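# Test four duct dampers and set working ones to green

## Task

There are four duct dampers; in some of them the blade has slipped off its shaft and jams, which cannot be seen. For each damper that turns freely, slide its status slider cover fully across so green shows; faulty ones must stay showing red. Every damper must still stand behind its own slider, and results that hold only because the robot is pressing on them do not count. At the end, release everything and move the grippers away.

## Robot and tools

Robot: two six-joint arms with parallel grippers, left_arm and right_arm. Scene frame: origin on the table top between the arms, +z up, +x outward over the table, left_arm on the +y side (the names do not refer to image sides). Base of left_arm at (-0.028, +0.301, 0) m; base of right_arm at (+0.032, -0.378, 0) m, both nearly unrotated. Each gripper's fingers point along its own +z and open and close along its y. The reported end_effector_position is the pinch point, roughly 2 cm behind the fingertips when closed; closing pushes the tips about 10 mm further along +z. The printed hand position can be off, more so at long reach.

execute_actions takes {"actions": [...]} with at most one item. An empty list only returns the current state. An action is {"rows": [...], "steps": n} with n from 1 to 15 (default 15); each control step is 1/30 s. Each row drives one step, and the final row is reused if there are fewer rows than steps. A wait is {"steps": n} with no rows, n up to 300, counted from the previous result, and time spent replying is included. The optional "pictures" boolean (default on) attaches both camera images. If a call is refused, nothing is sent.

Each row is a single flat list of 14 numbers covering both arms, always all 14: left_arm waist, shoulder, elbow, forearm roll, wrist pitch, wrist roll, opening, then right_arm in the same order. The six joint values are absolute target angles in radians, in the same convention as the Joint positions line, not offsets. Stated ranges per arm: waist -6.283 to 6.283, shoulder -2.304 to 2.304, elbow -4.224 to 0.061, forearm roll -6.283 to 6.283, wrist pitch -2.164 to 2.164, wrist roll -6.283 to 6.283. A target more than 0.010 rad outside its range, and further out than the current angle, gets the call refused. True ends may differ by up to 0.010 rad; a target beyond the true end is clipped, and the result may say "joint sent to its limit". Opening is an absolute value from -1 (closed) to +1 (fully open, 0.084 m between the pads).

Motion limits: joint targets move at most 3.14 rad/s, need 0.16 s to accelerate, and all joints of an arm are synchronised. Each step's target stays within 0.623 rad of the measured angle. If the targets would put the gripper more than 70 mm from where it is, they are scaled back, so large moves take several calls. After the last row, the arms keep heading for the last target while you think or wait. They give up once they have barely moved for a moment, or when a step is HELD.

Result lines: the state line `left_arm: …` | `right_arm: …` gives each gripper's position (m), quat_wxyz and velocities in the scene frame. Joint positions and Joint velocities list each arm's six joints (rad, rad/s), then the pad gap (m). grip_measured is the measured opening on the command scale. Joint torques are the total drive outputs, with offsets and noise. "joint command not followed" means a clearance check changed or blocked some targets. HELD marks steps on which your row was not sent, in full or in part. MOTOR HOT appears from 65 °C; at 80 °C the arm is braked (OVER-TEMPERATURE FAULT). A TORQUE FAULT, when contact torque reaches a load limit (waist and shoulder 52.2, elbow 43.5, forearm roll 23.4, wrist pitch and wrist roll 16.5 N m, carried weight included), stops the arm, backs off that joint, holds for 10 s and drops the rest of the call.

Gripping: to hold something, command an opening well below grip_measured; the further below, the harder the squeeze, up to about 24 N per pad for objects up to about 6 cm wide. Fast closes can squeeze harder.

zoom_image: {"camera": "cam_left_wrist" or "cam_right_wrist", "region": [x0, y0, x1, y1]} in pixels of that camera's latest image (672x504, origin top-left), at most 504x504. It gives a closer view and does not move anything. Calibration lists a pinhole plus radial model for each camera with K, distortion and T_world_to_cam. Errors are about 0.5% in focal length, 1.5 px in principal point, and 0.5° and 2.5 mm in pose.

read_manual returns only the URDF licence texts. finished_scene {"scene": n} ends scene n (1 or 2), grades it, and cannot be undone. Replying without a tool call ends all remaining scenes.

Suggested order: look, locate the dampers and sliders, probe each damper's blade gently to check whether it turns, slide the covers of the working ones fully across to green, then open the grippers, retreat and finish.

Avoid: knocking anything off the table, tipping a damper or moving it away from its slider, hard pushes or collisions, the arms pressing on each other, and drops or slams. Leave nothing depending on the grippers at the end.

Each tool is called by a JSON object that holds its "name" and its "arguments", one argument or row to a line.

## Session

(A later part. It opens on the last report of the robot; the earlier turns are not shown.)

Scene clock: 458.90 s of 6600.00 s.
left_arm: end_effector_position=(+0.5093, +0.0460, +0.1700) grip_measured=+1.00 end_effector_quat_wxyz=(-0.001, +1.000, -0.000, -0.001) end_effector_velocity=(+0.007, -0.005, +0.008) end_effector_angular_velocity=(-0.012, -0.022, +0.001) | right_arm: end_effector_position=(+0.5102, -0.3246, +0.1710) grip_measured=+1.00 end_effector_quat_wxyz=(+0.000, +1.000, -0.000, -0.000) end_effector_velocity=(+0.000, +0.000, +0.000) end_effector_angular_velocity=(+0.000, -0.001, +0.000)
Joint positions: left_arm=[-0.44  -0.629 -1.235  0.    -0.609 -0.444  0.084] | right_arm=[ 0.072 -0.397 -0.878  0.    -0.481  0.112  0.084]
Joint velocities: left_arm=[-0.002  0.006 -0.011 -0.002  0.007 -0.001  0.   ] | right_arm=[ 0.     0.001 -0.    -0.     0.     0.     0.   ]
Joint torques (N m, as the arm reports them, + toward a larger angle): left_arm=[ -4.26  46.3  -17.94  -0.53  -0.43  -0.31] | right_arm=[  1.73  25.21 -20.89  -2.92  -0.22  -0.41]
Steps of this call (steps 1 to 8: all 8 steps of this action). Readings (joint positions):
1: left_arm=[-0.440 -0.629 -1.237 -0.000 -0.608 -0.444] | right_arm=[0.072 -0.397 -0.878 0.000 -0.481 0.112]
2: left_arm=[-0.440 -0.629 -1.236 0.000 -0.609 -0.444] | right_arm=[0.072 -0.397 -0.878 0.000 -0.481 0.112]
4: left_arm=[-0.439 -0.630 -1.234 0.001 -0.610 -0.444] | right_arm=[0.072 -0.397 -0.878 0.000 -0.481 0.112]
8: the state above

{"name": "execute_actions", "arguments": {
  "actions": [
    {"rows": [[-0.4401,-0.5345,-1.2704,0,-0.7358,-0.4441,1,0.0715,-0.28,-0.914,0,-0.6341,0.1115,1]], "steps": 8}
  ],
  "pictures": false
}}

{"name": "execute_actions", "arguments": {
  "actions": [
    {"rows": [[-0.1327,-0.438,-1.0897,0,-0.6517,-0.1367,0.75,0.4119,-0.4126,-1.0535,0,-0.6409,0.4519,0.6]], "steps": 15}
  ],
  "pictures": false
}}

{"name": "execute_actions", "arguments": {
  "actions": [
    {"steps": 10}
  ]
}}

Scene clock: 509.20 s of 6600.00 s.
left_arm: end_effector_position=(+0.5129, +0.0440, +0.2409) grip_measured=+1.00 end_effector_quat_wxyz=(+0.002, +1.000, +0.000, +0.004) end_effector_velocity=(-0.030, +0.014, +0.020) end_effector_angular_velocity=(+0.042, +0.091, +0.001) | right_arm: end_effector_position=(+0.5130, -0.3243, +0.2388) grip_measured=+1.00 end_effector_quat_wxyz=(-0.000, +1.000, -0.000, +0.004) end_effector_velocity=(-0.029, -0.004, +0.051) end_effector_angular_velocity=(-0.009, +0.077, +0.001)
Joint positions: left_arm=[-0.44  -0.535 -1.273  0.    -0.729 -0.444  0.084] | right_arm=[ 0.072 -0.284 -0.916  0.    -0.624  0.112  0.084]
Joint velocities: left_arm=[-0.     0.043  0.015 -0.001 -0.129 -0.    -0.   ] | right_arm=[-0.     0.101 -0.006 -0.001 -0.185 -0.    -0.   ]
Joint torques (N m, as the arm reports them, + toward a larger angle): left_arm=[ -4.63  27.82 -13.59  -0.88  -0.24  -0.35] | right_arm=[  0.37  12.1  -15.44  -2.03   0.3   -0.24]
Steps of this call (steps 1 to 15: the robot went on to your last target; steps 16 to 90: nothing new was sent; then 47.03 s passed at rest; steps 91 to 98: all 8 steps of this action). Readings (joint positions):
91: left_arm=[-0.440 -0.629 -1.237 -0.000 -0.608 -0.444] | right_arm=[0.072 -0.397 -0.878 -0.000 -0.481 0.111]
92: left_arm=[-0.440 -0.626 -1.237 -0.000 -0.613 -0.444] | right_arm=[0.071 -0.394 -0.879 -0.000 -0.487 0.112]
94: left_arm=[-0.440 -0.595 -1.246 -0.000 -0.662 -0.444] | right_arm=[0.071 -0.359 -0.888 -0.000 -0.537 0.111]
98: the state above

Scene clock: 509.70 s of 6600.00 s.
left_arm: end_effector_position=(+0.5103, +0.2252, +0.2251) grip_measured=+0.75 end_effector_quat_wxyz=(-0.000, +1.000, +0.001, -0.000) end_effector_velocity=(-0.003, +0.026, -0.002) end_effector_angular_velocity=(-0.003, -0.012, -0.038) | right_arm: end_effector_position=(+0.5104, -0.1485, +0.2249) grip_measured=+0.59 end_effector_quat_wxyz=(+0.000, +1.000, +0.000, -0.000) end_effector_velocity=(-0.001, +0.032, +0.001) end_effector_angular_velocity=(+0.001, -0.006, -0.038)
Joint positions: left_arm=[-0.136 -0.439 -1.092  0.    -0.653 -0.142  0.075] | right_arm=[ 0.408 -0.411 -1.051  0.    -0.641  0.446  0.069]
Joint velocities: left_arm=[ 0.047  0.018  0.032 -0.002  0.026  0.086  0.   ] | right_arm=[ 0.057 -0.023 -0.036 -0.002 -0.007  0.097  0.   ]
Joint torques (N m, as the arm reports them, + toward a larger angle): left_arm=[ -8.62  40.64 -18.96  -0.8   -0.24  -0.52] | right_arm=[ -2.76  27.38 -21.6   -2.37  -0.61  -0.09]
Steps of this call (steps 1 to 15: all 15 steps of this action). Readings (joint positions):
1: left_arm=[-0.440 -0.535 -1.272 0.000 -0.732 -0.444] | right_arm=[0.072 -0.282 -0.915 0.000 -0.628 0.112]
2: left_arm=[-0.436 -0.534 -1.268 -0.000 -0.732 -0.439] | right_arm=[0.075 -0.283 -0.916 -0.000 -0.631 0.117]
4: left_arm=[-0.392 -0.521 -1.241 -0.000 -0.719 -0.391] | right_arm=[0.122 -0.302 -0.935 -0.000 -0.633 0.166]
8: left_arm=[-0.273 -0.484 -1.171 0.000 -0.688 -0.276] | right_arm=[0.257 -0.354 -0.990 0.000 -0.636 0.298]
15: the state above

Scene clock: 510.03 s of 6600.00 s.
left_arm: end_effector_position=(+0.5101, +0.2270, +0.2250) grip_measured=+0.75 end_effector_quat_wxyz=(+0.000, +1.000, -0.000, +0.000) end_effector_velocity=(-0.000, +0.002, -0.000) end_effector_angular_velocity=(+0.000, +0.001, +0.002) | right_arm: end_effector_position=(+0.5104, -0.1464, +0.2250) grip_measured=+0.59 end_effector_quat_wxyz=(+0.000, +1.000, -0.000, -0.000) end_effector_velocity=(-0.000, +0.002, -0.000) end_effector_angular_velocity=(+0.000, -0.000, +0.003)
Joint positions: left_arm=[-0.133 -0.438 -1.09  -0.    -0.652 -0.137  0.075] | right_arm=[ 0.411 -0.412 -1.053 -0.    -0.641  0.452  0.069]
Joint velocities: left_arm=[ 0.004  0.     0.001  0.    -0.     0.002 -0.   ] | right_arm=[ 0.004 -0.001 -0.001  0.     0.001  0.001  0.   ]
Joint torques (N m, as the arm reports them, + toward a larger angle): left_arm=[ -4.77  41.18 -18.34  -0.61  -0.43  -0.29] | right_arm=[  0.61  24.88 -22.28  -1.88  -0.2   -0.16]
Steps of this call (steps 1 to 10: the robot went on to your last target). Readings (joint positions):
1: left_arm=[-0.135 -0.439 -1.091 -0.000 -0.653 -0.140] | right_arm=[0.409 -0.412 -1.052 0.000 -0.641 0.449]
2: left_arm=[-0.135 -0.439 -1.091 -0.000 -0.652 -0.138] | right_arm=[0.409 -0.412 -1.052 -0.000 -0.641 0.450]
4: left_arm=[-0.134 -0.438 -1.090 -0.000 -0.652 -0.137] | right_arm=[0.410 -0.412 -1.053 -0.000 -0.641 0.451]
8: left_arm=[-0.134 -0.438 -1.090 -0.000 -0.652 -0.137] | right_arm=[0.411 -0.412 -1.053 -0.000 -0.641 0.452]
10: the state above
camera_calibration (this result's frames):
cam_left_wrist: T_world_to_cam=[[-0.00404697, -0.999921, 0.011898, 0.259024], [-0.99996, 0.00414107, 0.0078946, 0.575676], [-0.00794325, -0.0118656, -0.999898, 0.364628], [0, 0, 0, 1]] pos_world=[0.579598, 0.260946, 0.356965]
cam_right_wrist: T_world_to_cam=[[-0.0119933, -0.999922, -0.00343965, -0.106491], [-0.999777, 0.0119317, 0.0174089, 0.568754], [-0.0173665, 0.00364768, -0.999843, 0.369145], [0, 0, 0, 1]] pos_world=[0.573761, -0.114616, 0.358819]

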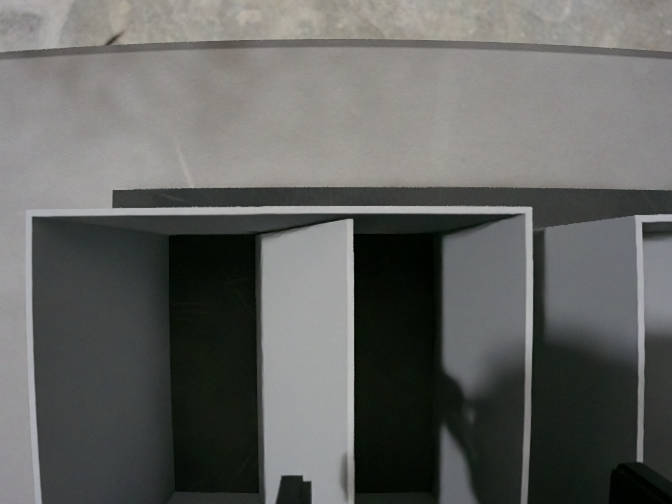

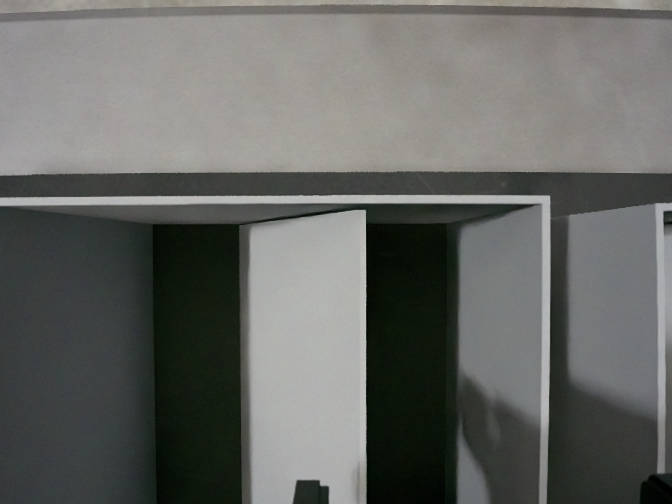

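{"name": "execute_actions", "arguments": {
  "actions": [
    {"rows": [[-0.1327,-0.4476,-1.0868,0,-0.6393,-0.1367,0.75,0.4169,-0.4227,-1.0511,0,-0.6284,0.4569,0.6],[-0.1327,-0.4571,-1.0839,0,-0.6268,-0.1367,0.75,0.4169,-0.4328,-1.0487,0,-0.6159,0.4569,0.6],[-0.1327,-0.4667,-1.081,0,-0.6144,-0.1367,0.75,0.4169,-0.4429,-1.0463,0,-0.6034,0.4569,0.6],[-0.1327,-0.4763,-1.0782,0,-0.6019,-0.1367,0.75,0.4169,-0.453,-1.0439,0,-0.5909,0.4569,0.6],[-0.1327,-0.4858,-1.0753,0,-0.5895,-0.1367,0.75,0.4169,-0.4632,-1.0415,0,-0.5783,0.4569,0.6],[-0.1327,-0.4954,-1.0724,0,-0.577,-0.1367,0.75,0.4169,-0.4733,-1.0391,0,-0.5658,0.4569,0.6],[-0.1327,-0.5049,-1.0695,0,-0.5646,-0.1367,0.75,0.4169,-0.4834,-1.0367,0,-0.5533,0.4569,0.6],[-0.1327,-0.5145,-1.0666,0,-0.5521,-0.1367,0.75,0.4169,-0.4935,-1.0343,0,-0.5408,0.4569,0.6]], "steps": 13}
  ],
  "pictures": false
}}

{"name": "execute_actions", "arguments": {
  "actions": [
    {"rows": [[-0.1327,-0.5145,-1.0666,0,-0.5521,-0.1367,0.69,0.4169,-0.4935,-1.0343,0,-0.5408,0.4569,0.54],[-0.1327,-0.5145,-1.0666,0,-0.5521,-0.1367,0.63,0.4169,-0.4935,-1.0343,0,-0.5408,0.4569,0.48],[-0.1327,-0.5145,-1.0666,0,-0.5521,-0.1367,0.57,0.4169,-0.4935,-1.0343,0,-0.5408,0.4569,0.42],[-0.1327,-0.5145,-1.0666,0,-0.5521,-0.1367,0.52,0.4169,-0.4935,-1.0343,0,-0.5408,0.4569,0.37],[-0.1327,-0.5145,-1.0666,0,-0.5521,-0.1367,0.47,0.4169,-0.4935,-1.0343,0,-0.5408,0.4569,0.32],[-0.1327,-0.5145,-1.0666,0,-0.5521,-0.1367,0.42,0.4169,-0.4935,-1.0343,0,-0.5408,0.4569,0.27],[-0.1327,-0.5145,-1.0666,0,-0.5521,-0.1367,0.37,0.4169,-0.4935,-1.0343,0,-0.5408,0.4569,0.22],[-0.1327,-0.5145,-1.0666,0,-0.5521,-0.1367,0.33,0.4169,-0.4935,-1.0343,0,-0.5408,0.4569,0.18],[-0.1327,-0.5145,-1.0666,0,-0.5521,-0.1367,0.29,0.4169,-0.4935,-1.0343,0,-0.5408,0.4569,0.14],[-0.1327,-0.5145,-1.0666,0,-0.5521,-0.1367,0.25,0.4169,-0.4935,-1.0343,0,-0.5408,0.4569,0.1],[-0.1327,-0.5145,-1.0666,0,-0.5521,-0.1367,0.21,0.4169,-0.4935,-1.0343,0,-0.5408,0.4569,0.06],[-0.1327,-0.5145,-1.0666,0,-0.5521,-0.1367,0.17,0.4169,-0.4935,-1.0343,0,-0.5408,0.4569,0.02],[-0.1327,-0.5145,-1.0666,0,-0.5521,-0.1367,0.13,0.4169,-0.4935,-1.0343,0,-0.5408,0.4569,-0.02],[-0.1327,-0.5145,-1.0666,0,-0.5521,-0.1367,0.09,0.4169,-0.4935,-1.0343,0,-0.5408,0.4569,-0.06],[-0.1327,-0.5145,-1.0666,0,-0.5521,-0.1367,0.05,0.4169,-0.4935,-1.0343,0,-0.5408,0.4569,-0.1]], "steps": 15}
  ],
  "pictures": false
}}

{"name": "execute_actions", "arguments": {
  "actions": [
    {"steps": 6}
  ]
}}

Scene clock: 566.47 s of 6600.00 s.
left_arm: end_effector_position=(+0.5096, +0.2274, +0.1752) grip_measured=+0.75 end_effector_quat_wxyz=(-0.000, +1.000, +0.000, -0.001) end_effector_velocity=(+0.014, -0.002, +0.004) end_effector_angular_velocity=(-0.006, -0.044, -0.001) | right_arm: end_effector_position=(+0.5099, -0.1434, +0.1753) grip_measured=+0.59 end_effector_quat_wxyz=(+0.000, +1.000, -0.000, -0.001) end_effector_velocity=(+0.012, +0.006, +0.001) end_effector_angular_velocity=(+0.018, -0.036, -0.001)
Joint positions: left_arm=[-0.133 -0.514 -1.066 -0.    -0.554 -0.137  0.075] | right_arm=[ 0.417 -0.493 -1.034 -0.    -0.543  0.457  0.069]
Joint velocities: left_arm=[ 0.    -0.001 -0.012  0.001  0.034  0.     0.   ] | right_arm=[ 0.    -0.006 -0.011  0.     0.035  0.     0.   ]
Joint torques (N m, as the arm reports them, + toward a larger angle): left_arm=[ -4.21  45.49 -17.06  -0.87  -0.55  -0.29] | right_arm=[ -0.7   26.16 -24.19  -2.6   -0.53  -0.11]
Steps of this call (steps 1 to 15: the robot went on to your last target; steps 16 to 90: nothing new was sent; then 53.00 s passed at rest; steps 91 to 103: all 13 steps of this action). Readings (joint positions):
91: left_arm=[-0.133 -0.438 -1.090 0.000 -0.652 -0.137] | right_arm=[0.412 -0.413 -1.053 -0.000 -0.641 0.452]
92: left_arm=[-0.133 -0.440 -1.089 0.000 -0.648 -0.137] | right_arm=[0.413 -0.415 -1.053 -0.000 -0.637 0.453]
94: left_arm=[-0.133 -0.452 -1.086 0.000 -0.631 -0.137] | right_arm=[0.416 -0.428 -1.050 0.000 -0.620 0.456]
98: left_arm=[-0.133 -0.490 -1.074 -0.000 -0.585 -0.137] | right_arm=[0.417 -0.467 -1.040 -0.000 -0.574 0.457]
103: the state above

Scene clock: 566.97 s of 6600.00 s.
left_arm: end_effector_position=(+0.5105, +0.2269, +0.1754) grip_measured=+0.08 end_effector_quat_wxyz=(+0.000, +1.000, +0.000, +0.001) end_effector_velocity=(-0.001, +0.001, -0.001) end_effector_angular_velocity=(+0.001, +0.002, +0.002) | right_arm: end_effector_position=(+0.5104, -0.1433, +0.1752) grip_measured=+0.19 end_effector_quat_wxyz=(+0.000, +1.000, -0.000, -0.000) end_effector_velocity=(-0.000, +0.000, -0.000) end_effector_angular_velocity=(-0.000, +0.000, -0.001)
Joint positions: left_arm=[-0.133 -0.514 -1.067 -0.    -0.552 -0.137  0.047] | right_arm=[ 0.417 -0.493 -1.034 -0.    -0.541  0.457  0.052]
Joint velocities: left_arm=[ 0.002 -0.001  0.001  0.001  0.    -0.001 -0.052] | right_arm=[ 0.    -0.    -0.     0.    -0.     0.001  0.   ]
Joint torques (N m, as the arm reports them, + toward a larger angle): left_arm=[ -1.62  39.75 -15.55   0.1   -0.59  -0.22] | right_arm=[  4.04  25.58 -20.86  -1.6    0.52  -0.09]
Steps of this call (steps 1 to 15: all 15 steps of this action). Readings (joint positions):
1: left_arm=[-0.133 -0.514 -1.067 -0.000 -0.553 -0.137] | right_arm=[0.417 -0.493 -1.034 -0.000 -0.542 0.457]
2: left_arm=[-0.133 -0.514 -1.067 0.000 -0.553 -0.137] | right_arm=[0.417 -0.493 -1.035 0.000 -0.541 0.457]
4: left_arm=[-0.133 -0.514 -1.067 0.000 -0.552 -0.137] | right_arm=[0.417 -0.493 -1.035 0.000 -0.541 0.457]
8: left_arm=[-0.133 -0.514 -1.067 0.000 -0.552 -0.137] | right_arm=[0.417 -0.493 -1.034 -0.000 -0.541 0.457]
15: the state above

Scene clock: 567.17 s of 6600.00 s.
left_arm: end_effector_position=(+0.5104, +0.2272, +0.1752) grip_measured=+0.05 end_effector_quat_wxyz=(+0.000, +1.000, +0.000, +0.000) end_effector_velocity=(-0.001, +0.000, -0.000) end_effector_angular_velocity=(+0.000, +0.001, -0.001) | right_arm: end_effector_position=(+0.5104, -0.1432, +0.1752) grip_measured=+0.19 end_effector_quat_wxyz=(+0.000, +1.000, -0.000, -0.000) end_effector_velocity=(-0.000, +0.000, -0.001) end_effector_angular_velocity=(-0.000, +0.001, +0.001)
Joint positions: left_arm=[-0.133 -0.514 -1.067 -0.    -0.552 -0.137  0.046] | right_arm=[ 0.417 -0.493 -1.034 -0.    -0.541  0.457  0.052]
Joint velocities: left_arm=[ 0.001 -0.     0.001  0.     0.     0.001  0.   ] | right_arm=[ 0.001 -0.002  0.     0.     0.001 -0.     0.   ]
Joint torques (N m, as the arm reports them, + toward a larger angle): left_arm=[ -0.93  39.18 -14.98   0.03  -0.79  -0.18] | right_arm=[  5.52  20.35 -19.7   -1.93   0.76  -0.19]
Steps of this call (steps 1 to 6: the robot went on to your last target). Readings (joint positions):
1: left_arm=[-0.133 -0.514 -1.067 -0.000 -0.552 -0.137] | right_arm=[0.417 -0.493 -1.034 -0.000 -0.541 0.457]
2: left_arm=[-0.133 -0.514 -1.067 -0.000 -0.552 -0.137] | right_arm=[0.417 -0.493 -1.034 -0.000 -0.541 0.457]
4: left_arm=[-0.133 -0.514 -1.067 -0.000 -0.552 -0.137] | right_arm=[0.417 -0.493 -1.034 -0.000 -0.541 0.457]
6: the state above
camera_calibration (this result's frames):
cam_left_wrist: T_world_to_cam=[[-0.00366984, -0.999921, 0.0120553, 0.259563], [-0.999968, 0.00375549, 0.00709029, 0.576556], [-0.007135, -0.0120289, -0.999902, 0.314482], [0, 0, 0, 1]] pos_world=[0.579734, 0.26116, 0.307235]
cam_right_wrist: T_world_to_cam=[[-0.0116081, -0.999927, -0.00331425, -0.103703], [-0.99978, 0.0115483, 0.0175363, 0.569489], [-0.0174967, 0.00351708, -0.999841, 0.319311], [0, 0, 0, 1]] pos_world=[0.573746, -0.111395, 0.30893]

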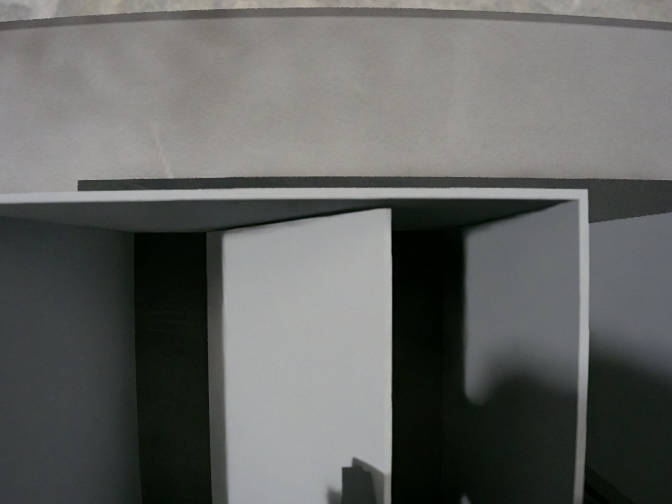

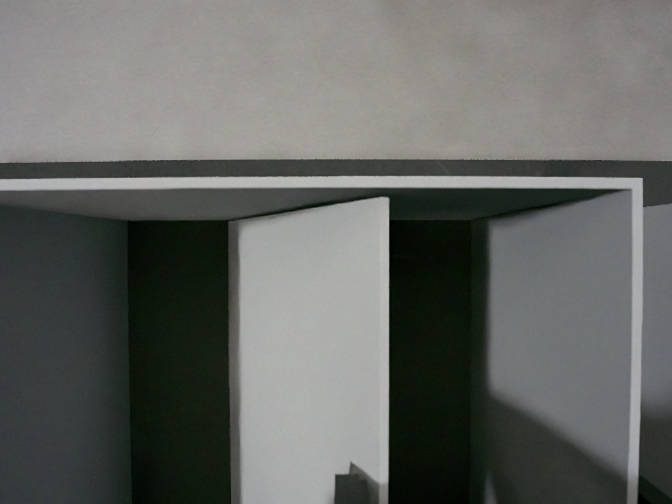

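{"name": "execute_actions", "arguments": {
  "actions": [
    {"rows": [[-0.1327,-0.5145,-1.0666,0,-0.5521,-0.1367,0.7,0.4169,-0.4935,-1.0343,0,-0.5408,0.4569,0.6],[-0.1327,-0.5145,-1.0666,0,-0.5521,-0.1367,0.7,0.4169,-0.4935,-1.0343,0,-0.5408,0.4569,0.6],[-0.1327,-0.5145,-1.0666,0,-0.5521,-0.1367,0.7,0.4169,-0.4935,-1.0343,0,-0.5408,0.4569,0.6],[-0.1327,-0.5145,-1.0666,0,-0.5521,-0.1367,0.7,0.4169,-0.4935,-1.0343,0,-0.5408,0.4569,0.6],[-0.1511,-0.3237,-1.0742,0,-0.7505,-0.1551,0.7,0.4219,-0.2945,-1.0363,0,-0.7418,0.4619,0.6]], "steps": 14}
  ],
  "pictures": false
}}

{"name": "execute_actions", "arguments": {
  "actions": [
    {"rows": [[-0.2776,0.0129,-0.6604,0,-0.6733,-1.8524,-1,0.039,0.2187,-0.4787,0,-0.6973,-1.4918,-1]], "steps": 15}
  ],
  "pictures": false
}}

{"name": "execute_actions", "arguments": {
  "actions": [
    {"steps": 25}
  ]
}}

Scene clock: 656.50 s of 6600.00 s.
left_arm: end_effector_position=(+0.4931, +0.2201, +0.2789) grip_measured=+0.70 end_effector_quat_wxyz=(+0.001, +1.000, -0.000, +0.003) end_effector_velocity=(-0.040, +0.000, +0.044) end_effector_angular_velocity=(+0.011, +0.072, +0.004) | right_arm: end_effector_position=(+0.4930, -0.1488, +0.2783) grip_measured=+0.59 end_effector_quat_wxyz=(-0.001, +1.000, -0.000, +0.003) end_effector_velocity=(-0.038, -0.018, +0.048) end_effector_angular_velocity=(-0.033, +0.065, -0.000)
Joint positions: left_arm=[-0.151 -0.328 -1.077  0.    -0.742 -0.154  0.073] | right_arm=[ 0.422 -0.3   -1.039  0.    -0.733  0.462  0.069]
Joint velocities: left_arm=[-0.011  0.104  0.025 -0.001 -0.152 -0.015 -0.   ] | right_arm=[ 0.002  0.116  0.028 -0.001 -0.161  0.003 -0.   ]
Joint torques (N m, as the arm reports them, + toward a larger angle): left_arm=[ -2.01  16.82 -13.14  -0.56  -0.17  -0.19] | right_arm=[ -1.13  10.3  -20.07  -2.47   0.2   -0.63]
Steps of this call (steps 1 to 15: the robot went on to your last target; steps 16 to 90: nothing new was sent; then 85.87 s passed at rest; steps 91 to 104: all 14 steps of this action). Readings (joint positions):
91: left_arm=[-0.133 -0.515 -1.067 0.000 -0.552 -0.137] | right_arm=[0.417 -0.493 -1.034 0.000 -0.541 0.457]
92: left_arm=[-0.133 -0.515 -1.066 0.000 -0.553 -0.137] | right_arm=[0.417 -0.494 -1.034 0.000 -0.540 0.457]
94: left_arm=[-0.133 -0.515 -1.066 0.000 -0.553 -0.137] | right_arm=[0.417 -0.495 -1.033 0.000 -0.539 0.457]
98: left_arm=[-0.137 -0.469 -1.064 -0.000 -0.607 -0.142] | right_arm=[0.418 -0.446 -1.031 0.000 -0.594 0.458]
104: the state above

Scene clock: 657.00 s of 6600.00 s.
left_arm: end_effector_position=(+0.3498, +0.1969, +0.2724) grip_measured=-1.00 end_effector_quat_wxyz=(-0.000, +0.911, +0.413, -0.000) end_effector_velocity=(-0.148, -0.007, -0.024) end_effector_angular_velocity=(+0.002, -0.002, +2.977) | right_arm: end_effector_position=(+0.3891, -0.3104, +0.2826) grip_measured=-1.00 end_effector_quat_wxyz=(+0.000, +0.982, +0.187, -0.000) end_effector_velocity=(-0.278, -0.268, -0.045) end_effector_angular_velocity=(+0.000, -0.001, +1.842)
Joint positions: left_arm=[-0.266 -0.019 -0.699 -0.    -0.68  -1.121  0.   ] | right_arm=[ 0.147  0.071 -0.637 -0.    -0.708 -0.189  0.   ]
Joint velocities: left_arm=[-0.119  0.319  0.388  0.     0.07  -3.096  0.   ] | right_arm=[-0.584  0.796  0.854  0.     0.058 -2.426  0.   ]
Joint torques (N m, as the arm reports them, + toward a larger angle): left_arm=[ -3.65  13.51 -22.05  -0.32  -0.16  -0.49] | right_arm=[ -3.    14.53 -25.14  -1.21  -0.24  -0.84]
Steps of this call (steps 1 to 15: all 15 steps of this action). Readings (joint positions):
1: left_arm=[-0.151 -0.326 -1.076 0.000 -0.746 -0.155] | right_arm=[0.422 -0.297 -1.038 0.000 -0.737 0.462]
2: left_arm=[-0.152 -0.324 -1.071 0.000 -0.746 -0.160] | right_arm=[0.419 -0.294 -1.033 0.000 -0.737 0.457]
4: left_arm=[-0.162 -0.298 -1.035 0.000 -0.737 -0.213] | right_arm=[0.389 -0.255 -0.987 0.000 -0.731 0.406]
8: left_arm=[-0.208 -0.175 -0.887 -0.000 -0.712 -0.463] | right_arm=[0.295 -0.129 -0.853 0.000 -0.723 0.239]
15: the state above

Scene clock: 657.83 s of 6600.00 s.
left_arm: end_effector_position=(+0.3351, +0.1963, +0.2700) grip_measured=-1.00 end_effector_quat_wxyz=(+0.000, +0.707, +0.707, -0.000) end_effector_velocity=(+0.000, -0.000, +0.001) end_effector_angular_velocity=(-0.000, -0.001, +0.002) | right_arm: end_effector_position=(+0.3353, -0.3540, +0.2700) grip_measured=-1.00 end_effector_quat_wxyz=(+0.000, +0.707, +0.707, +0.000) end_effector_velocity=(-0.000, -0.000, -0.000) end_effector_angular_velocity=(-0.000, +0.001, +0.004)
Joint positions: left_arm=[-0.278  0.013 -0.66   0.    -0.673 -1.852  0.   ] | right_arm=[ 0.039  0.219 -0.479  0.    -0.697 -1.491  0.   ]
Joint velocities: left_arm=[-0.     0.001 -0.001 -0.    -0.    -0.001  0.   ] | right_arm=[-0.    -0.     0.001 -0.     0.    -0.004  0.   ]
Joint torques (N m, as the arm reports them, + toward a larger angle): left_arm=[ -4.42  21.92 -18.06  -0.78  -0.49  -0.32] | right_arm=[  0.6   10.04 -21.68  -1.71  -0.03  -0.12]
Steps of this call (steps 1 to 25: the robot went on to your last target). Readings (joint positions):
1: left_arm=[-0.269 -0.010 -0.688 -0.000 -0.678 -1.225] | right_arm=[0.128 0.097 -0.609 -0.000 -0.706 -0.274]
2: left_arm=[-0.271 -0.004 -0.680 -0.000 -0.677 -1.329] | right_arm=[0.110 0.122 -0.582 -0.000 -0.705 -0.368]
4: left_arm=[-0.274 0.004 -0.670 0.000 -0.675 -1.536] | right_arm=[0.080 0.163 -0.538 -0.000 -0.702 -0.569]
8: left_arm=[-0.277 0.011 -0.662 0.000 -0.673 -1.804] | right_arm=[0.050 0.204 -0.494 -0.000 -0.699 -0.984]
25: the state above
camera_calibration (this result's frames):
cam_left_wrist: T_world_to_cam=[[0.999923, -0.0037327, 0.011873, -0.304891], [-0.00382753, -0.999961, 0.00797418, 0.263646], [0.0118427, -0.00801901, -0.999898, 0.400476], [0, 0, 0, 1]] pos_world=[0.301133, 0.265709, 0.401953]
cam_right_wrist: T_world_to_cam=[[0.999921, -0.0120773, -0.00334015, -0.305613], [-0.0120174, -0.999777, 0.0173828, -0.29396], [-0.00354934, -0.0173413, -0.999843, 0.399777], [0, 0, 0, 1]] pos_world=[0.303475, -0.290653, 0.403803]

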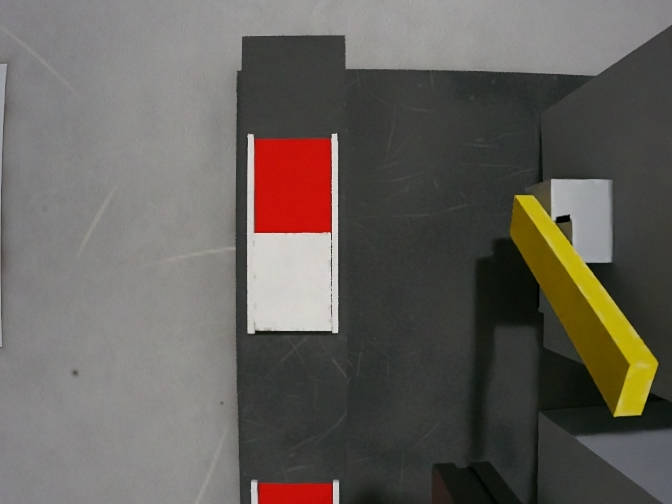

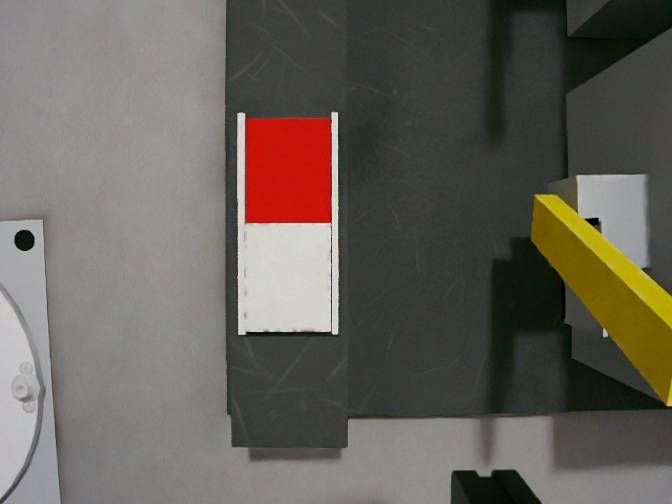

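{"name": "zoom_image", "arguments": {
  "camera": "cam_left_wrist",
  "region": [220, 120, 360, 350]
}}

{"name": "zoom_image", "arguments": {
  "camera": "cam_right_wrist",
  "region": [215, 100, 365, 350]
}}

{"name": "execute_actions", "arguments": {
  "actions": [
    {"rows": [[-0.3266,-0.1196,-0.4412,0,-0.3217,-1.9014,-1,0.0577,0.0733,-0.2421,0,-0.3154,-1.4732,-1]], "steps": 15}
  ],
  "pictures": false
}}

{"name": "execute_actions", "arguments": {
  "actions": [
    {"steps": 8}
  ]
}}

Region (220, 120, 360, 350) of cam_left_wrist's 672x504 image, scaled by 2.191, with more detail than that image has; it fills the left 307 columns of this view, and the rest is white.

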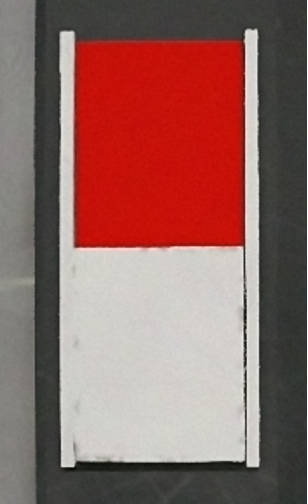

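Region (215, 100, 365, 350) of cam_right_wrist's 672x504 image, scaled by 2.016, with more detail than that image has; it fills the left 302 columns of this view, and the rest is white.

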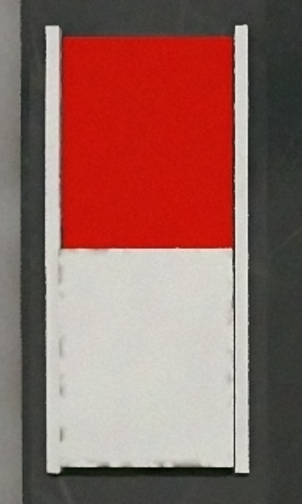

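Scene clock: 666.37 s of 6600.00 s.
left_arm: end_effector_position=(+0.2788, +0.1961, +0.1509) grip_measured=-1.00 end_effector_quat_wxyz=(+0.000, +0.707, +0.707, +0.000) end_effector_velocity=(+0.010, -0.005, -0.000) end_effector_angular_velocity=(-0.014, -0.043, +0.001) | right_arm: end_effector_position=(+0.2779, -0.3540, +0.1509) grip_measured=-1.00 end_effector_quat_wxyz=(-0.000, +0.707, +0.707, -0.000) end_effector_velocity=(+0.009, +0.001, -0.003) end_effector_angular_velocity=(+0.005, -0.044, -0.003)
Joint positions: left_arm=[-0.326 -0.118 -0.443  0.    -0.324 -1.901  0.   ] | right_arm=[ 0.058  0.075 -0.244 -0.    -0.319 -1.473  0.   ]
Joint velocities: left_arm=[-0.004 -0.001 -0.     0.001  0.046 -0.006  0.   ] | right_arm=[ 0.001 -0.008  0.005  0.001  0.057  0.003  0.   ]
Joint torques (N m, as the arm reports them, + toward a larger angle): left_arm=[ -3.86  22.93 -14.46  -0.86  -0.71  -0.22] | right_arm=[ -2.28  13.44 -16.93  -2.91  -0.33  -0.15]
Steps of this call (steps 1 to 30: the robot went on to your last target; steps 31 to 90: nothing new was sent; then 5.03 s passed at rest; steps 91 to 105: all 15 steps of this action). Readings (joint positions):
91: left_arm=[-0.278 0.013 -0.660 0.000 -0.673 -1.852] | right_arm=[0.039 0.219 -0.479 0.000 -0.697 -1.492]
92: left_arm=[-0.278 0.012 -0.658 0.000 -0.668 -1.853] | right_arm=[0.039 0.217 -0.476 0.000 -0.692 -1.492]
94: left_arm=[-0.285 -0.006 -0.630 0.000 -0.616 -1.860] | right_arm=[0.042 0.199 -0.447 0.000 -0.639 -1.489]
98: left_arm=[-0.309 -0.073 -0.518 -0.000 -0.446 -1.884] | right_arm=[0.051 0.128 -0.331 -0.000 -0.459 -1.480]
105: the state above

Scene clock: 666.63 s of 6600.00 s.
left_arm: end_effector_position=(+0.2784, +0.1962, +0.1502) grip_measured=-1.00 end_effector_quat_wxyz=(+0.000, +0.707, +0.707, +0.000) end_effector_velocity=(-0.002, +0.001, -0.002) end_effector_angular_velocity=(+0.001, +0.004, -0.001) | right_arm: end_effector_position=(+0.2776, -0.3539, +0.1502) grip_measured=-1.00 end_effector_quat_wxyz=(+0.000, +0.707, +0.707, +0.000) end_effector_velocity=(-0.002, -0.000, -0.002) end_effector_angular_velocity=(-0.000, +0.004, -0.000)
Joint positions: left_arm=[-0.327 -0.119 -0.442  0.    -0.322 -1.901  0.   ] | right_arm=[ 0.058  0.074 -0.243  0.    -0.316 -1.473  0.   ]
Joint velocities: left_arm=[-0.001 -0.002  0.003  0.     0.002  0.     0.   ] | right_arm=[ 0.    -0.002  0.004 -0.     0.001  0.001  0.   ]
Joint torques (N m, as the arm reports them, + toward a larger angle): left_arm=[ -3.9   21.59 -14.55  -1.05  -0.52  -0.34] | right_arm=[  1.91  11.42 -18.07  -1.69  -0.21  -0.3 ]
Steps of this call (steps 1 to 8: the robot went on to your last target). Readings (joint positions):
1: left_arm=[-0.326 -0.118 -0.443 0.000 -0.323 -1.901] | right_arm=[0.058 0.074 -0.244 0.000 -0.317 -1.473]
2: left_arm=[-0.326 -0.119 -0.443 0.000 -0.323 -1.901] | right_arm=[0.058 0.074 -0.244 0.000 -0.317 -1.473]
4: left_arm=[-0.326 -0.119 -0.443 0.000 -0.322 -1.901] | right_arm=[0.058 0.074 -0.243 0.000 -0.316 -1.473]
8: the state above
camera_calibration (this result's frames):
cam_left_wrist: T_world_to_cam=[[0.999916, -0.00359554, 0.0124865, -0.2469], [-0.00369786, -0.99996, 0.00818054, 0.264217], [0.0124566, -0.00822602, -0.999889, 0.281291], [0, 0, 0, 1]] pos_world=[0.244352, 0.265632, 0.282181]
cam_right_wrist: T_world_to_cam=[[0.99993, -0.0115213, -0.00274636, -0.248223], [-0.0114721, -0.999784, 0.0173175, -0.292652], [-0.00294529, -0.0172848, -0.999846, 0.279652], [0, 0, 0, 1]] pos_world=[0.245672, -0.290615, 0.283995]

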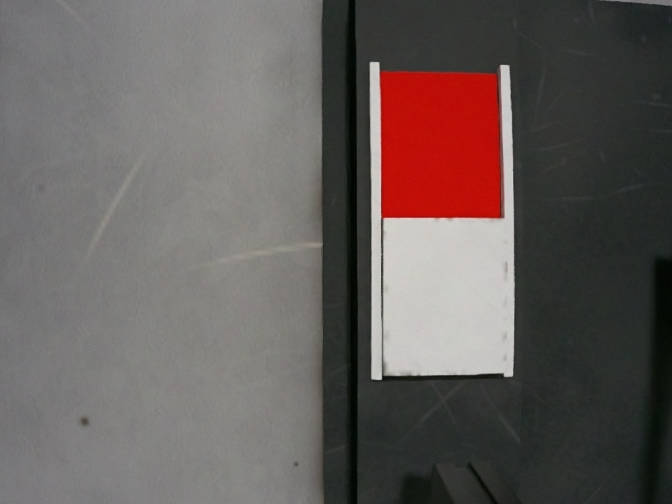

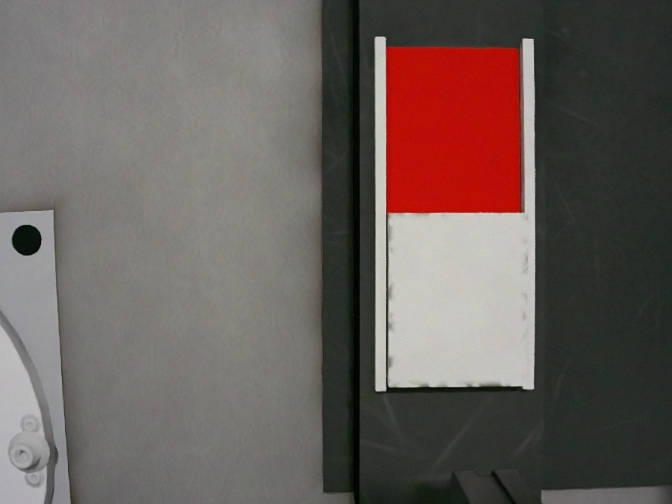

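{"name": "zoom_image", "arguments": {
  "camera": "cam_left_wrist",
  "region": [350, 50, 530, 400]
}}

{"name": "zoom_image", "arguments": {
  "camera": "cam_right_wrist",
  "region": [355, 30, 555, 400]
}}

Region (350, 50, 530, 400) of cam_left_wrist's 672x504 image, scaled by 1.440, with more detail than that image has; it fills the left 259 columns of this view, and the rest is white.

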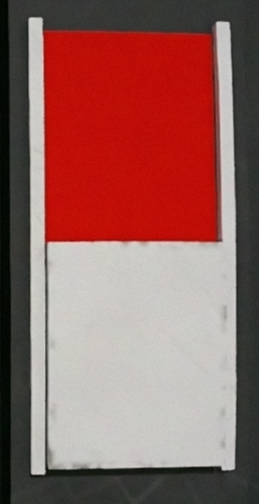

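Region (355, 30, 555, 400) of cam_right_wrist's 672x504 image, scaled by 1.362, with more detail than that image has; it fills the left 272 columns of this view, and the rest is white.

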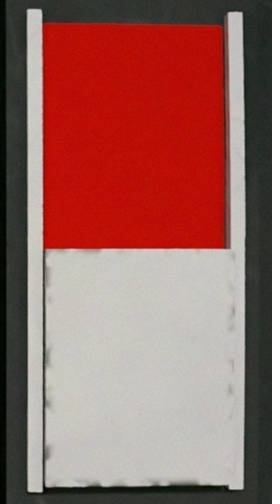

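{"name": "execute_actions", "arguments": {
  "actions": [
    {"rows": [[-0.3177,-0.1334,-0.4415,0,-0.3082,-1.8925,-1,0.0405,0.0553,-0.2424,0,-0.2977,-1.4903,-1],[-0.3177,-0.1471,-0.4418,0,-0.2947,-1.8925,-1,0.0405,0.0373,-0.2427,0,-0.2799,-1.4903,-1],[-0.3177,-0.1609,-0.442,0,-0.2813,-1.8925,-1,0.0405,0.0193,-0.2429,0,-0.2622,-1.4903,-1],[-0.3177,-0.1746,-0.4423,0,-0.2678,-1.8925,-1,0.0405,0.0013,-0.2432,0,-0.2445,-1.4903,-1],[-0.3177,-0.1884,-0.4426,0,-0.2543,-1.8925,-1,0.0405,-0.0168,-0.2435,0,-0.2268,-1.4903,-1],[-0.3177,-0.2021,-0.4429,0,-0.2408,-1.8925,-1,0.0405,-0.0348,-0.2438,0,-0.209,-1.4903,-1],[-0.3177,-0.2159,-0.4432,0,-0.2273,-1.8925,-1,0.0405,-0.0528,-0.2441,0,-0.1913,-1.4903,-1],[-0.3177,-0.2296,-0.4434,0,-0.2139,-1.8925,-1,0.0405,-0.0708,-0.2443,0,-0.1736,-1.4903,-1],[-0.3177,-0.24,-0.4437,0,-0.2037,-1.8925,-1,0.0405,-0.0845,-0.2446,0,-0.1601,-1.4903,-1],[-0.3177,-0.248,-0.4438,0,-0.1958,-1.8925,-1,0.0405,-0.095,-0.2447,0,-0.1497,-1.4903,-1],[-0.3177,-0.2535,-0.4439,0,-0.1904,-1.8925,-1,0.0405,-0.102,-0.2448,0,-0.1428,-1.4903,-1],[-0.3177,-0.2571,-0.444,0,-0.1869,-1.8925,-1,0.0405,-0.1068,-0.2449,0,-0.1381,-1.4903,-1]], "steps": 15}
  ],
  "pictures": false
}}

{"name": "execute_actions", "arguments": {
  "actions": [
    {"steps": 6}
  ]
}}

Scene clock: 785.20 s of 6600.00 s.
left_arm: end_effector_position=(+0.2808, +0.1984, +0.1066) grip_measured=-1.00 end_effector_quat_wxyz=(-0.000, +0.707, +0.707, -0.000) end_effector_velocity=(+0.005, -0.002, -0.011) end_effector_angular_velocity=(-0.005, -0.015, -0.000) | right_arm: end_effector_position=(+0.2799, -0.3580, +0.1067) grip_measured=-1.00 end_effector_quat_wxyz=(-0.000, +0.707, +0.707, -0.000) end_effector_velocity=(+0.005, +0.000, -0.013) end_effector_angular_velocity=(+0.001, -0.016, -0.000)
Joint positions: left_arm=[-0.318 -0.255 -0.444 -0.    -0.19  -1.893  0.   ] | right_arm=[ 0.041 -0.104 -0.245 -0.    -0.142 -1.49   0.   ]
Joint velocities: left_arm=[-0.    -0.038 -0.004  0.     0.049 -0.     0.   ] | right_arm=[ 0.    -0.057 -0.004  0.     0.069  0.     0.   ]
Joint torques (N m, as the arm reports them, + toward a larger angle): left_arm=[ -3.92  31.12 -13.21  -1.11  -0.51  -0.29] | right_arm=[ -2.27  15.6  -15.21  -2.73   0.18  -0.17]
Steps of this call (steps 1 to 15: the robot went on to your last target; steps 16 to 90: nothing new was sent; then 115.07 s passed at rest; steps 91 to 105: all 15 steps of this action). Readings (joint positions):
91: left_arm=[-0.327 -0.120 -0.441 -0.000 -0.322 -1.901] | right_arm=[0.058 0.073 -0.242 0.000 -0.315 -1.473]
92: left_arm=[-0.325 -0.122 -0.441 -0.000 -0.318 -1.899] | right_arm=[0.054 0.070 -0.242 0.000 -0.311 -1.477]
94: left_arm=[-0.319 -0.141 -0.442 0.000 -0.300 -1.894] | right_arm=[0.044 0.046 -0.243 0.000 -0.288 -1.486]
98: left_arm=[-0.318 -0.194 -0.443 -0.000 -0.249 -1.893] | right_arm=[0.041 -0.022 -0.244 -0.000 -0.222 -1.490]
105: the state above

Scene clock: 785.40 s of 6600.00 s.
left_arm: end_effector_position=(+0.2813, +0.1982, +0.1062) grip_measured=-1.00 end_effector_quat_wxyz=(+0.000, +0.707, +0.707, +0.000) end_effector_velocity=(-0.001, +0.000, -0.001) end_effector_angular_velocity=(+0.000, +0.001, +0.000) | right_arm: end_effector_position=(+0.2803, -0.3580, +0.1062) grip_measured=-1.00 end_effector_quat_wxyz=(+0.000, +0.707, +0.707, +0.000) end_effector_velocity=(-0.001, -0.000, -0.001) end_effector_angular_velocity=(-0.000, +0.002, +0.000)
Joint positions: left_arm=[-0.318 -0.257 -0.444  0.    -0.187 -1.893  0.   ] | right_arm=[ 0.041 -0.106 -0.245  0.    -0.138 -1.49   0.   ]
Joint velocities: left_arm=[-0.    -0.002  0.001 -0.     0.002 -0.     0.   ] | right_arm=[-0.    -0.004  0.    -0.     0.002 -0.     0.   ]
Joint torques (N m, as the arm reports them, + toward a larger angle): left_arm=[ -4.43  26.01 -12.66  -0.84  -0.49  -0.27] | right_arm=[ -0.69  12.48 -13.81  -3.27  -0.23  -0.05]
Steps of this call (steps 1 to 6: the robot went on to your last target). Readings (joint positions):
1: left_arm=[-0.318 -0.256 -0.444 -0.000 -0.189 -1.893] | right_arm=[0.041 -0.105 -0.245 -0.000 -0.140 -1.490]
2: left_arm=[-0.318 -0.256 -0.444 -0.000 -0.188 -1.893] | right_arm=[0.041 -0.105 -0.245 -0.000 -0.139 -1.490]
4: left_arm=[-0.318 -0.256 -0.444 0.000 -0.187 -1.893] | right_arm=[0.041 -0.106 -0.245 0.000 -0.139 -1.490]
6: the state above
camera_calibration (this result's frames):
cam_left_wrist: T_world_to_cam=[[0.999917, -0.00363456, 0.0123202, -0.249163], [-0.00373481, -0.99996, 0.00812382, 0.266666], [0.0122902, -0.00816916, -0.999891, 0.237259], [0, 0, 0, 1]] pos_world=[0.247222, 0.267688, 0.238137]
cam_right_wrist: T_world_to_cam=[[0.999928, -0.0115748, -0.00305228, -0.251114], [-0.0115201, -0.999783, 0.0173623, -0.295871], [-0.00325258, -0.0173259, -0.999845, 0.235587], [0, 0, 0, 1]] pos_world=[0.248454, -0.294632, 0.239921]

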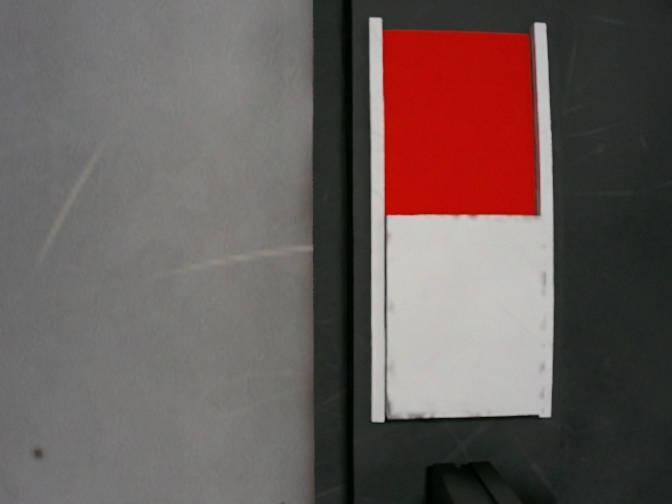

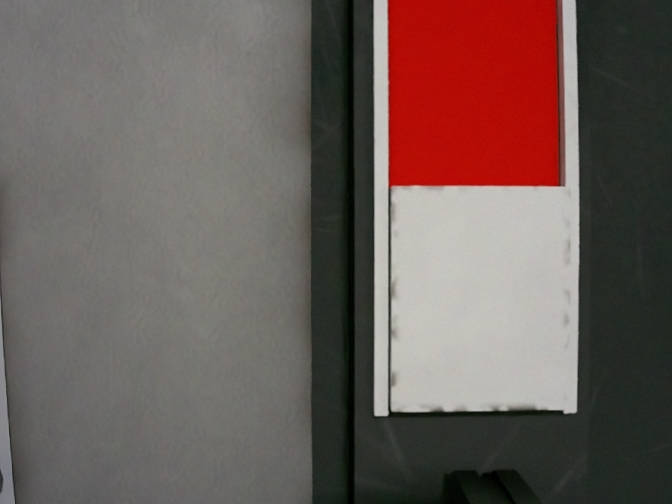

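{"name": "execute_actions", "arguments": {
  "actions": [
    {"rows": [[-0.3117,-0.2561,-0.4426,0,-0.1865,-1.8865,-1,0.0484,-0.1074,-0.2456,0,-0.1382,-1.4824,-1],[-0.3057,-0.2551,-0.4411,0,-0.186,-1.8805,-1,0.0563,-0.108,-0.2463,0,-0.1384,-1.4745,-1],[-0.2998,-0.2541,-0.4397,0,-0.1856,-1.8746,-1,0.0642,-0.1086,-0.2471,0,-0.1385,-1.4666,-1],[-0.2938,-0.2531,-0.4383,0,-0.1852,-1.8686,-1,0.0721,-0.1092,-0.2478,0,-0.1386,-1.4587,-1],[-0.2878,-0.2521,-0.4368,0,-0.1848,-1.8626,-1,0.08,-0.1098,-0.2485,0,-0.1387,-1.4508,-1],[-0.2818,-0.2511,-0.4354,0,-0.1843,-1.8566,-1,0.0879,-0.1104,-0.2492,0,-0.1389,-1.4429,-1],[-0.2758,-0.2501,-0.434,0,-0.1839,-1.8506,-1,0.0958,-0.111,-0.2499,0,-0.139,-1.435,-1],[-0.2699,-0.249,-0.4325,0,-0.1835,-1.8447,-1,0.1037,-0.1115,-0.2507,0,-0.1391,-1.4271,-1],[-0.2639,-0.248,-0.4311,0,-0.1831,-1.8387,-1,0.1116,-0.1121,-0.2514,0,-0.1392,-1.4192,-1],[-0.2579,-0.247,-0.4297,0,-0.1826,-1.8327,-1,0.1195,-0.1127,-0.2521,0,-0.1394,-1.4113,-1],[-0.2519,-0.246,-0.4282,0,-0.1822,-1.8267,-1,0.1274,-0.1133,-0.2528,0,-0.1395,-1.4034,-1],[-0.2459,-0.245,-0.4268,0,-0.1818,-1.8207,-1,0.1353,-0.1139,-0.2535,0,-0.1396,-1.3955,-1],[-0.24,-0.244,-0.4254,0,-0.1814,-1.8148,-1,0.1432,-0.1145,-0.2543,0,-0.1397,-1.3876,-1],[-0.234,-0.243,-0.4239,0,-0.1809,-1.8088,-1,0.1511,-0.1151,-0.255,0,-0.1399,-1.3797,-1],[-0.228,-0.242,-0.4225,0,-0.1805,-1.8028,-1,0.159,-0.1157,-0.2557,0,-0.14,-1.3718,-1]], "steps": 15}
  ]
}}

Scene clock: 814.90 s of 6600.00 s.
left_arm: end_effector_position=(+0.2814, +0.2233, +0.1060) grip_measured=-1.00 end_effector_quat_wxyz=(+0.000, +0.707, +0.707, +0.000) end_effector_velocity=(-0.001, +0.059, -0.000) end_effector_angular_velocity=(-0.000, -0.002, -0.000) | right_arm: end_effector_position=(+0.2806, -0.3331, +0.1060) grip_measured=-1.00 end_effector_quat_wxyz=(+0.000, +0.707, +0.707, +0.000) end_effector_velocity=(-0.002, +0.060, +0.000) end_effector_angular_velocity=(+0.000, -0.001, -0.000)
Joint positions: left_arm=[-0.243 -0.244 -0.426 -0.    -0.181 -1.818  0.   ] | right_arm=[ 0.139 -0.114 -0.254 -0.    -0.14  -1.392  0.   ]
Joint velocities: left_arm=[0.179 0.03  0.042 0.    0.015 0.178 0.   ] | right_arm=[ 0.236 -0.018 -0.022  0.    -0.003  0.236  0.   ]
Joint torques (N m, as the arm reports them, + toward a larger angle): left_arm=[ -3.2   24.52 -12.11  -1.01  -0.67  -0.39] | right_arm=[  0.97  11.91 -13.68  -2.8   -0.25  -0.16]
Steps of this call (steps 1 to 15: the robot went on to your last target; steps 16 to 90: nothing new was sent; then 26.00 s passed at rest; steps 91 to 105: all 15 steps of this action). Readings (joint positions):
91: left_arm=[-0.318 -0.257 -0.444 -0.000 -0.187 -1.892] | right_arm=[0.041 -0.107 -0.245 0.000 -0.138 -1.490]
92: left_arm=[-0.316 -0.257 -0.444 0.000 -0.187 -1.890] | right_arm=[0.043 -0.107 -0.245 -0.000 -0.138 -1.488]
94: left_arm=[-0.307 -0.255 -0.442 0.000 -0.186 -1.882] | right_arm=[0.054 -0.108 -0.246 -0.000 -0.138 -1.477]
98: left_arm=[-0.285 -0.252 -0.436 -0.000 -0.185 -1.859] | right_arm=[0.084 -0.110 -0.249 0.000 -0.139 -1.447]
105: the state above
camera_calibration (this result's frames):
cam_left_wrist: T_world_to_cam=[[0.99992, -0.00360141, 0.0121403, -0.249199], [-0.00369924, -0.999961, 0.00804541, 0.291721], [0.0121108, -0.00808967, -0.999894, 0.237344], [0, 0, 0, 1]] pos_world=[0.247384, 0.292733, 0.237997]
cam_right_wrist: T_world_to_cam=[[0.999928, -0.0115624, -0.00330172, -0.251021], [-0.0115033, -0.999783, 0.01737, -0.270992], [-0.00350185, -0.0173307, -0.999844, 0.235959], [0, 0, 0, 1]] pos_world=[0.248712, -0.269746, 0.2398]

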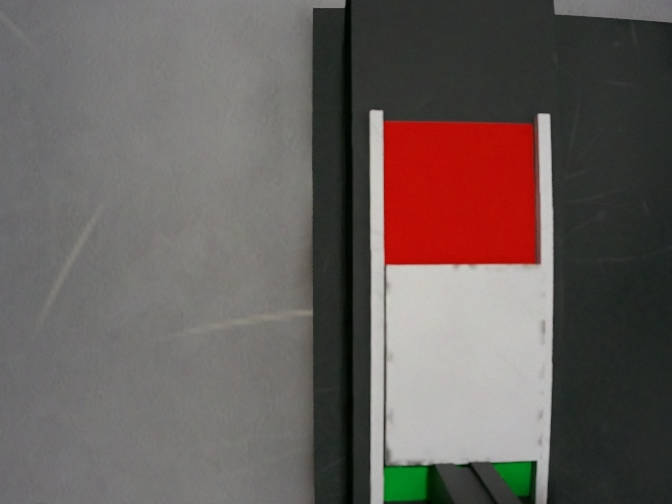

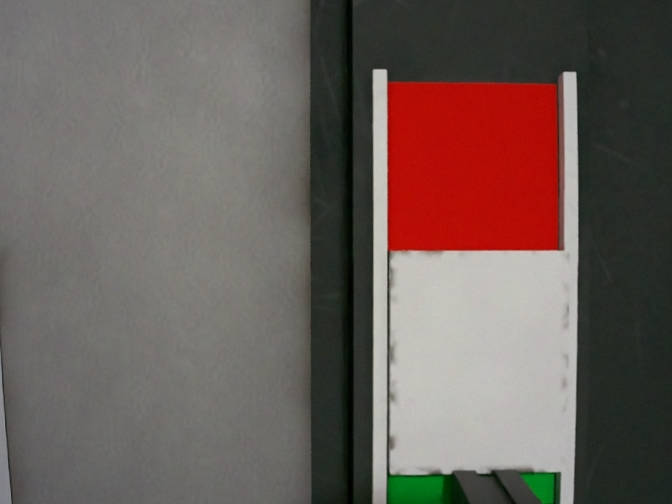

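{"name": "execute_actions", "arguments": {
  "actions": [
    {"rows": [[-0.2229,-0.2415,-0.4217,0,-0.1803,-1.7977,-1,0.1655,-0.1166,-0.2569,0,-0.1402,-1.3653,-1],[-0.2158,-0.2407,-0.4207,0,-0.18,-1.7906,-1,0.1745,-0.118,-0.2585,0,-0.1405,-1.3563,-1],[-0.2077,-0.2398,-0.4194,0,-0.1796,-1.7825,-1,0.1849,-0.1195,-0.2603,0,-0.1408,-1.3459,-1],[-0.1995,-0.2389,-0.4182,0,-0.1792,-1.7743,-1,0.1952,-0.121,-0.2621,0,-0.1412,-1.3356,-1],[-0.1914,-0.2381,-0.417,0,-0.1789,-1.7662,-1,0.2055,-0.1225,-0.264,0,-0.1415,-1.3253,-1],[-0.1833,-0.2372,-0.4157,0,-0.1785,-1.7581,-1,0.2159,-0.124,-0.2658,0,-0.1418,-1.3149,-1],[-0.1751,-0.2363,-0.4145,0,-0.1782,-1.7499,-1,0.2262,-0.1255,-0.2677,0,-0.1422,-1.3046,-1],[-0.167,-0.2355,-0.4133,0,-0.1778,-1.7418,-1,0.2366,-0.127,-0.2695,0,-0.1425,-1.2942,-1],[-0.1588,-0.2346,-0.412,0,-0.1774,-1.7336,-1,0.2469,-0.1285,-0.2713,0,-0.1429,-1.2839,-1],[-0.1507,-0.2337,-0.4108,0,-0.1771,-1.7255,-1,0.2573,-0.13,-0.2732,0,-0.1432,-1.2735,-1],[-0.1436,-0.233,-0.4097,0,-0.1768,-1.7184,-1,0.2663,-0.1313,-0.2748,0,-0.1435,-1.2645,-1],[-0.1375,-0.2323,-0.4088,0,-0.1765,-1.7123,-1,0.2741,-0.1324,-0.2762,0,-0.1437,-1.2567,-1],[-0.1324,-0.2318,-0.408,0,-0.1763,-1.7072,-1,0.2805,-0.1334,-0.2773,0,-0.1439,-1.2503,-1],[-0.1288,-0.2314,-0.4075,0,-0.1761,-1.7036,-1,0.2851,-0.134,-0.2781,0,-0.1441,-1.2457,-1],[-0.1263,-0.2311,-0.4071,0,-0.176,-1.7011,-1,0.2883,-0.1345,-0.2787,0,-0.1442,-1.2425,-1]], "steps": 15}
  ],
  "pictures": false
}}

{"name": "execute_actions", "arguments": {
  "actions": [
    {"steps": 8}
  ]
}}

Scene clock: 844.33 s of 6600.00 s.
left_arm: end_effector_position=(+0.2812, +0.2577, +0.1060) grip_measured=-1.00 end_effector_quat_wxyz=(-0.000, +0.707, +0.707, -0.000) end_effector_velocity=(+0.000, +0.046, +0.000) end_effector_angular_velocity=(-0.001, -0.006, +0.000) | right_arm: end_effector_position=(+0.2804, -0.2969, +0.1060) grip_measured=-1.00 end_effector_quat_wxyz=(+0.000, +0.707, +0.707, +0.000) end_effector_velocity=(-0.001, +0.051, +0.001) end_effector_angular_velocity=(+0.002, -0.006, +0.000)
Joint positions: left_arm=[-0.136 -0.232 -0.409  0.    -0.176 -1.711  0.   ] | right_arm=[ 0.276 -0.133 -0.276  0.    -0.144 -1.255  0.   ]
Joint velocities: left_arm=[0.145 0.015 0.02  0.    0.011 0.145 0.   ] | right_arm=[ 0.186 -0.026 -0.035  0.    -0.003  0.186  0.   ]
Joint torques (N m, as the arm reports them, + toward a larger angle): left_arm=[ -6.15  24.79 -10.91  -1.18  -0.58  -0.33] | right_arm=[ -0.63  11.26 -13.21  -2.4   -0.02  -0.19]
Steps of this call (steps 1 to 30: the robot went on to your last target; steps 31 to 90: nothing new was sent; then 25.93 s passed at rest; steps 91 to 105: all 15 steps of this action). Readings (joint positions):
91: left_arm=[-0.228 -0.242 -0.422 -0.000 -0.180 -1.803] | right_arm=[0.159 -0.116 -0.256 -0.000 -0.140 -1.372]
92: left_arm=[-0.227 -0.242 -0.422 0.000 -0.180 -1.801] | right_arm=[0.161 -0.116 -0.256 -0.000 -0.140 -1.370]
94: left_arm=[-0.217 -0.241 -0.421 -0.000 -0.180 -1.792] | right_arm=[0.172 -0.118 -0.258 -0.000 -0.141 -1.358]
98: left_arm=[-0.187 -0.238 -0.416 -0.000 -0.179 -1.762] | right_arm=[0.210 -0.123 -0.265 -0.000 -0.142 -1.321]
105: the state above

Scene clock: 844.60 s of 6600.00 s.
left_arm: end_effector_position=(+0.2811, +0.2606, +0.1060) grip_measured=-1.00 end_effector_quat_wxyz=(+0.000, +0.707, +0.707, +0.000) end_effector_velocity=(+0.001, +0.000, +0.000) end_effector_angular_velocity=(-0.000, -0.001, -0.002) | right_arm: end_effector_position=(+0.2803, -0.2937, +0.1060) grip_measured=-1.00 end_effector_quat_wxyz=(+0.000, +0.707, +0.707, -0.000) end_effector_velocity=(+0.000, +0.001, +0.000) end_effector_angular_velocity=(+0.000, -0.001, +0.000)
Joint positions: left_arm=[-0.127 -0.231 -0.407 -0.    -0.176 -1.701  0.   ] | right_arm=[ 0.288 -0.134 -0.279 -0.    -0.144 -1.243  0.   ]
Joint velocities: left_arm=[ 0.001 -0.    -0.001 -0.    -0.     0.003  0.   ] | right_arm=[ 0.002  0.    -0.     0.     0.     0.002  0.   ]
Joint torques (N m, as the arm reports them, + toward a larger angle): left_arm=[ -2.86  23.91 -11.75  -1.13  -0.7   -0.29] | right_arm=[  2.    12.99 -13.42  -1.28   0.07  -0.34]
Steps of this call (steps 1 to 8: the robot went on to your last target). Readings (joint positions):
1: left_arm=[-0.132 -0.232 -0.408 0.000 -0.176 -1.707] | right_arm=[0.281 -0.133 -0.277 0.000 -0.144 -1.250]
2: left_arm=[-0.129 -0.231 -0.408 0.000 -0.176 -1.704] | right_arm=[0.285 -0.134 -0.278 0.000 -0.144 -1.247]
4: left_arm=[-0.127 -0.231 -0.407 0.000 -0.176 -1.702] | right_arm=[0.287 -0.134 -0.279 -0.000 -0.144 -1.244]
8: the state above
camera_calibration (this result's frames):
cam_left_wrist: T_world_to_cam=[[0.99992, -0.00380447, 0.0120852, -0.248745], [-0.00390137, -0.99996, 0.00800472, 0.329158], [0.0120542, -0.00805122, -0.999895, 0.237621], [0, 0, 0, 1]] pos_world=[0.247145, 0.330111, 0.237967]
cam_right_wrist: T_world_to_cam=[[0.999923, -0.011886, -0.00346307, -0.250339], [-0.011824, -0.999779, 0.0174061, -0.2315], [-0.00366919, -0.0173638, -0.999843, 0.236635], [0, 0, 0, 1]] pos_world=[0.248451, -0.230316, 0.23976]

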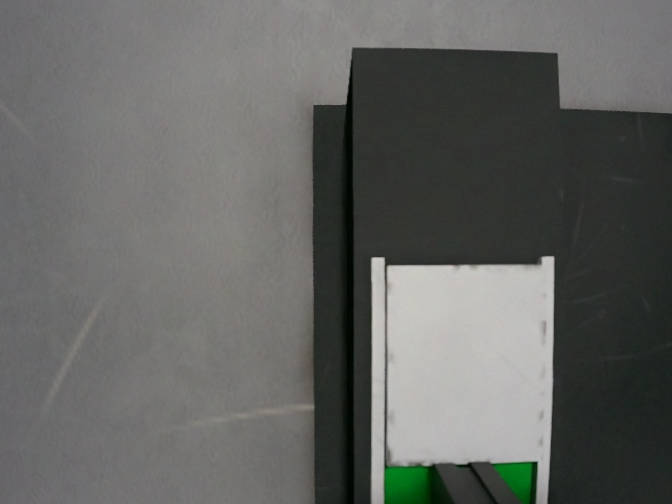

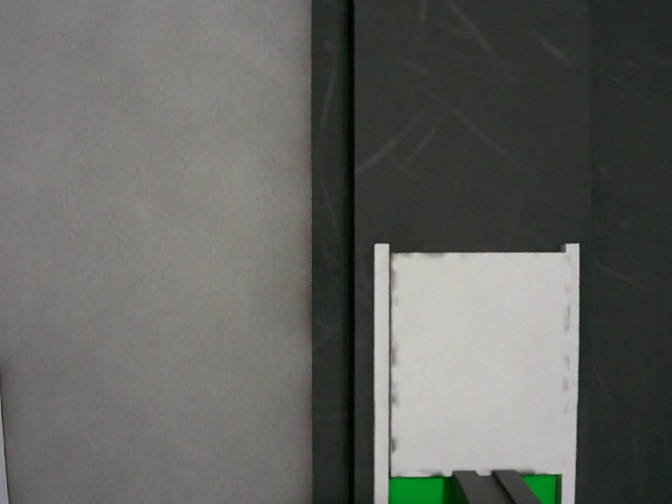

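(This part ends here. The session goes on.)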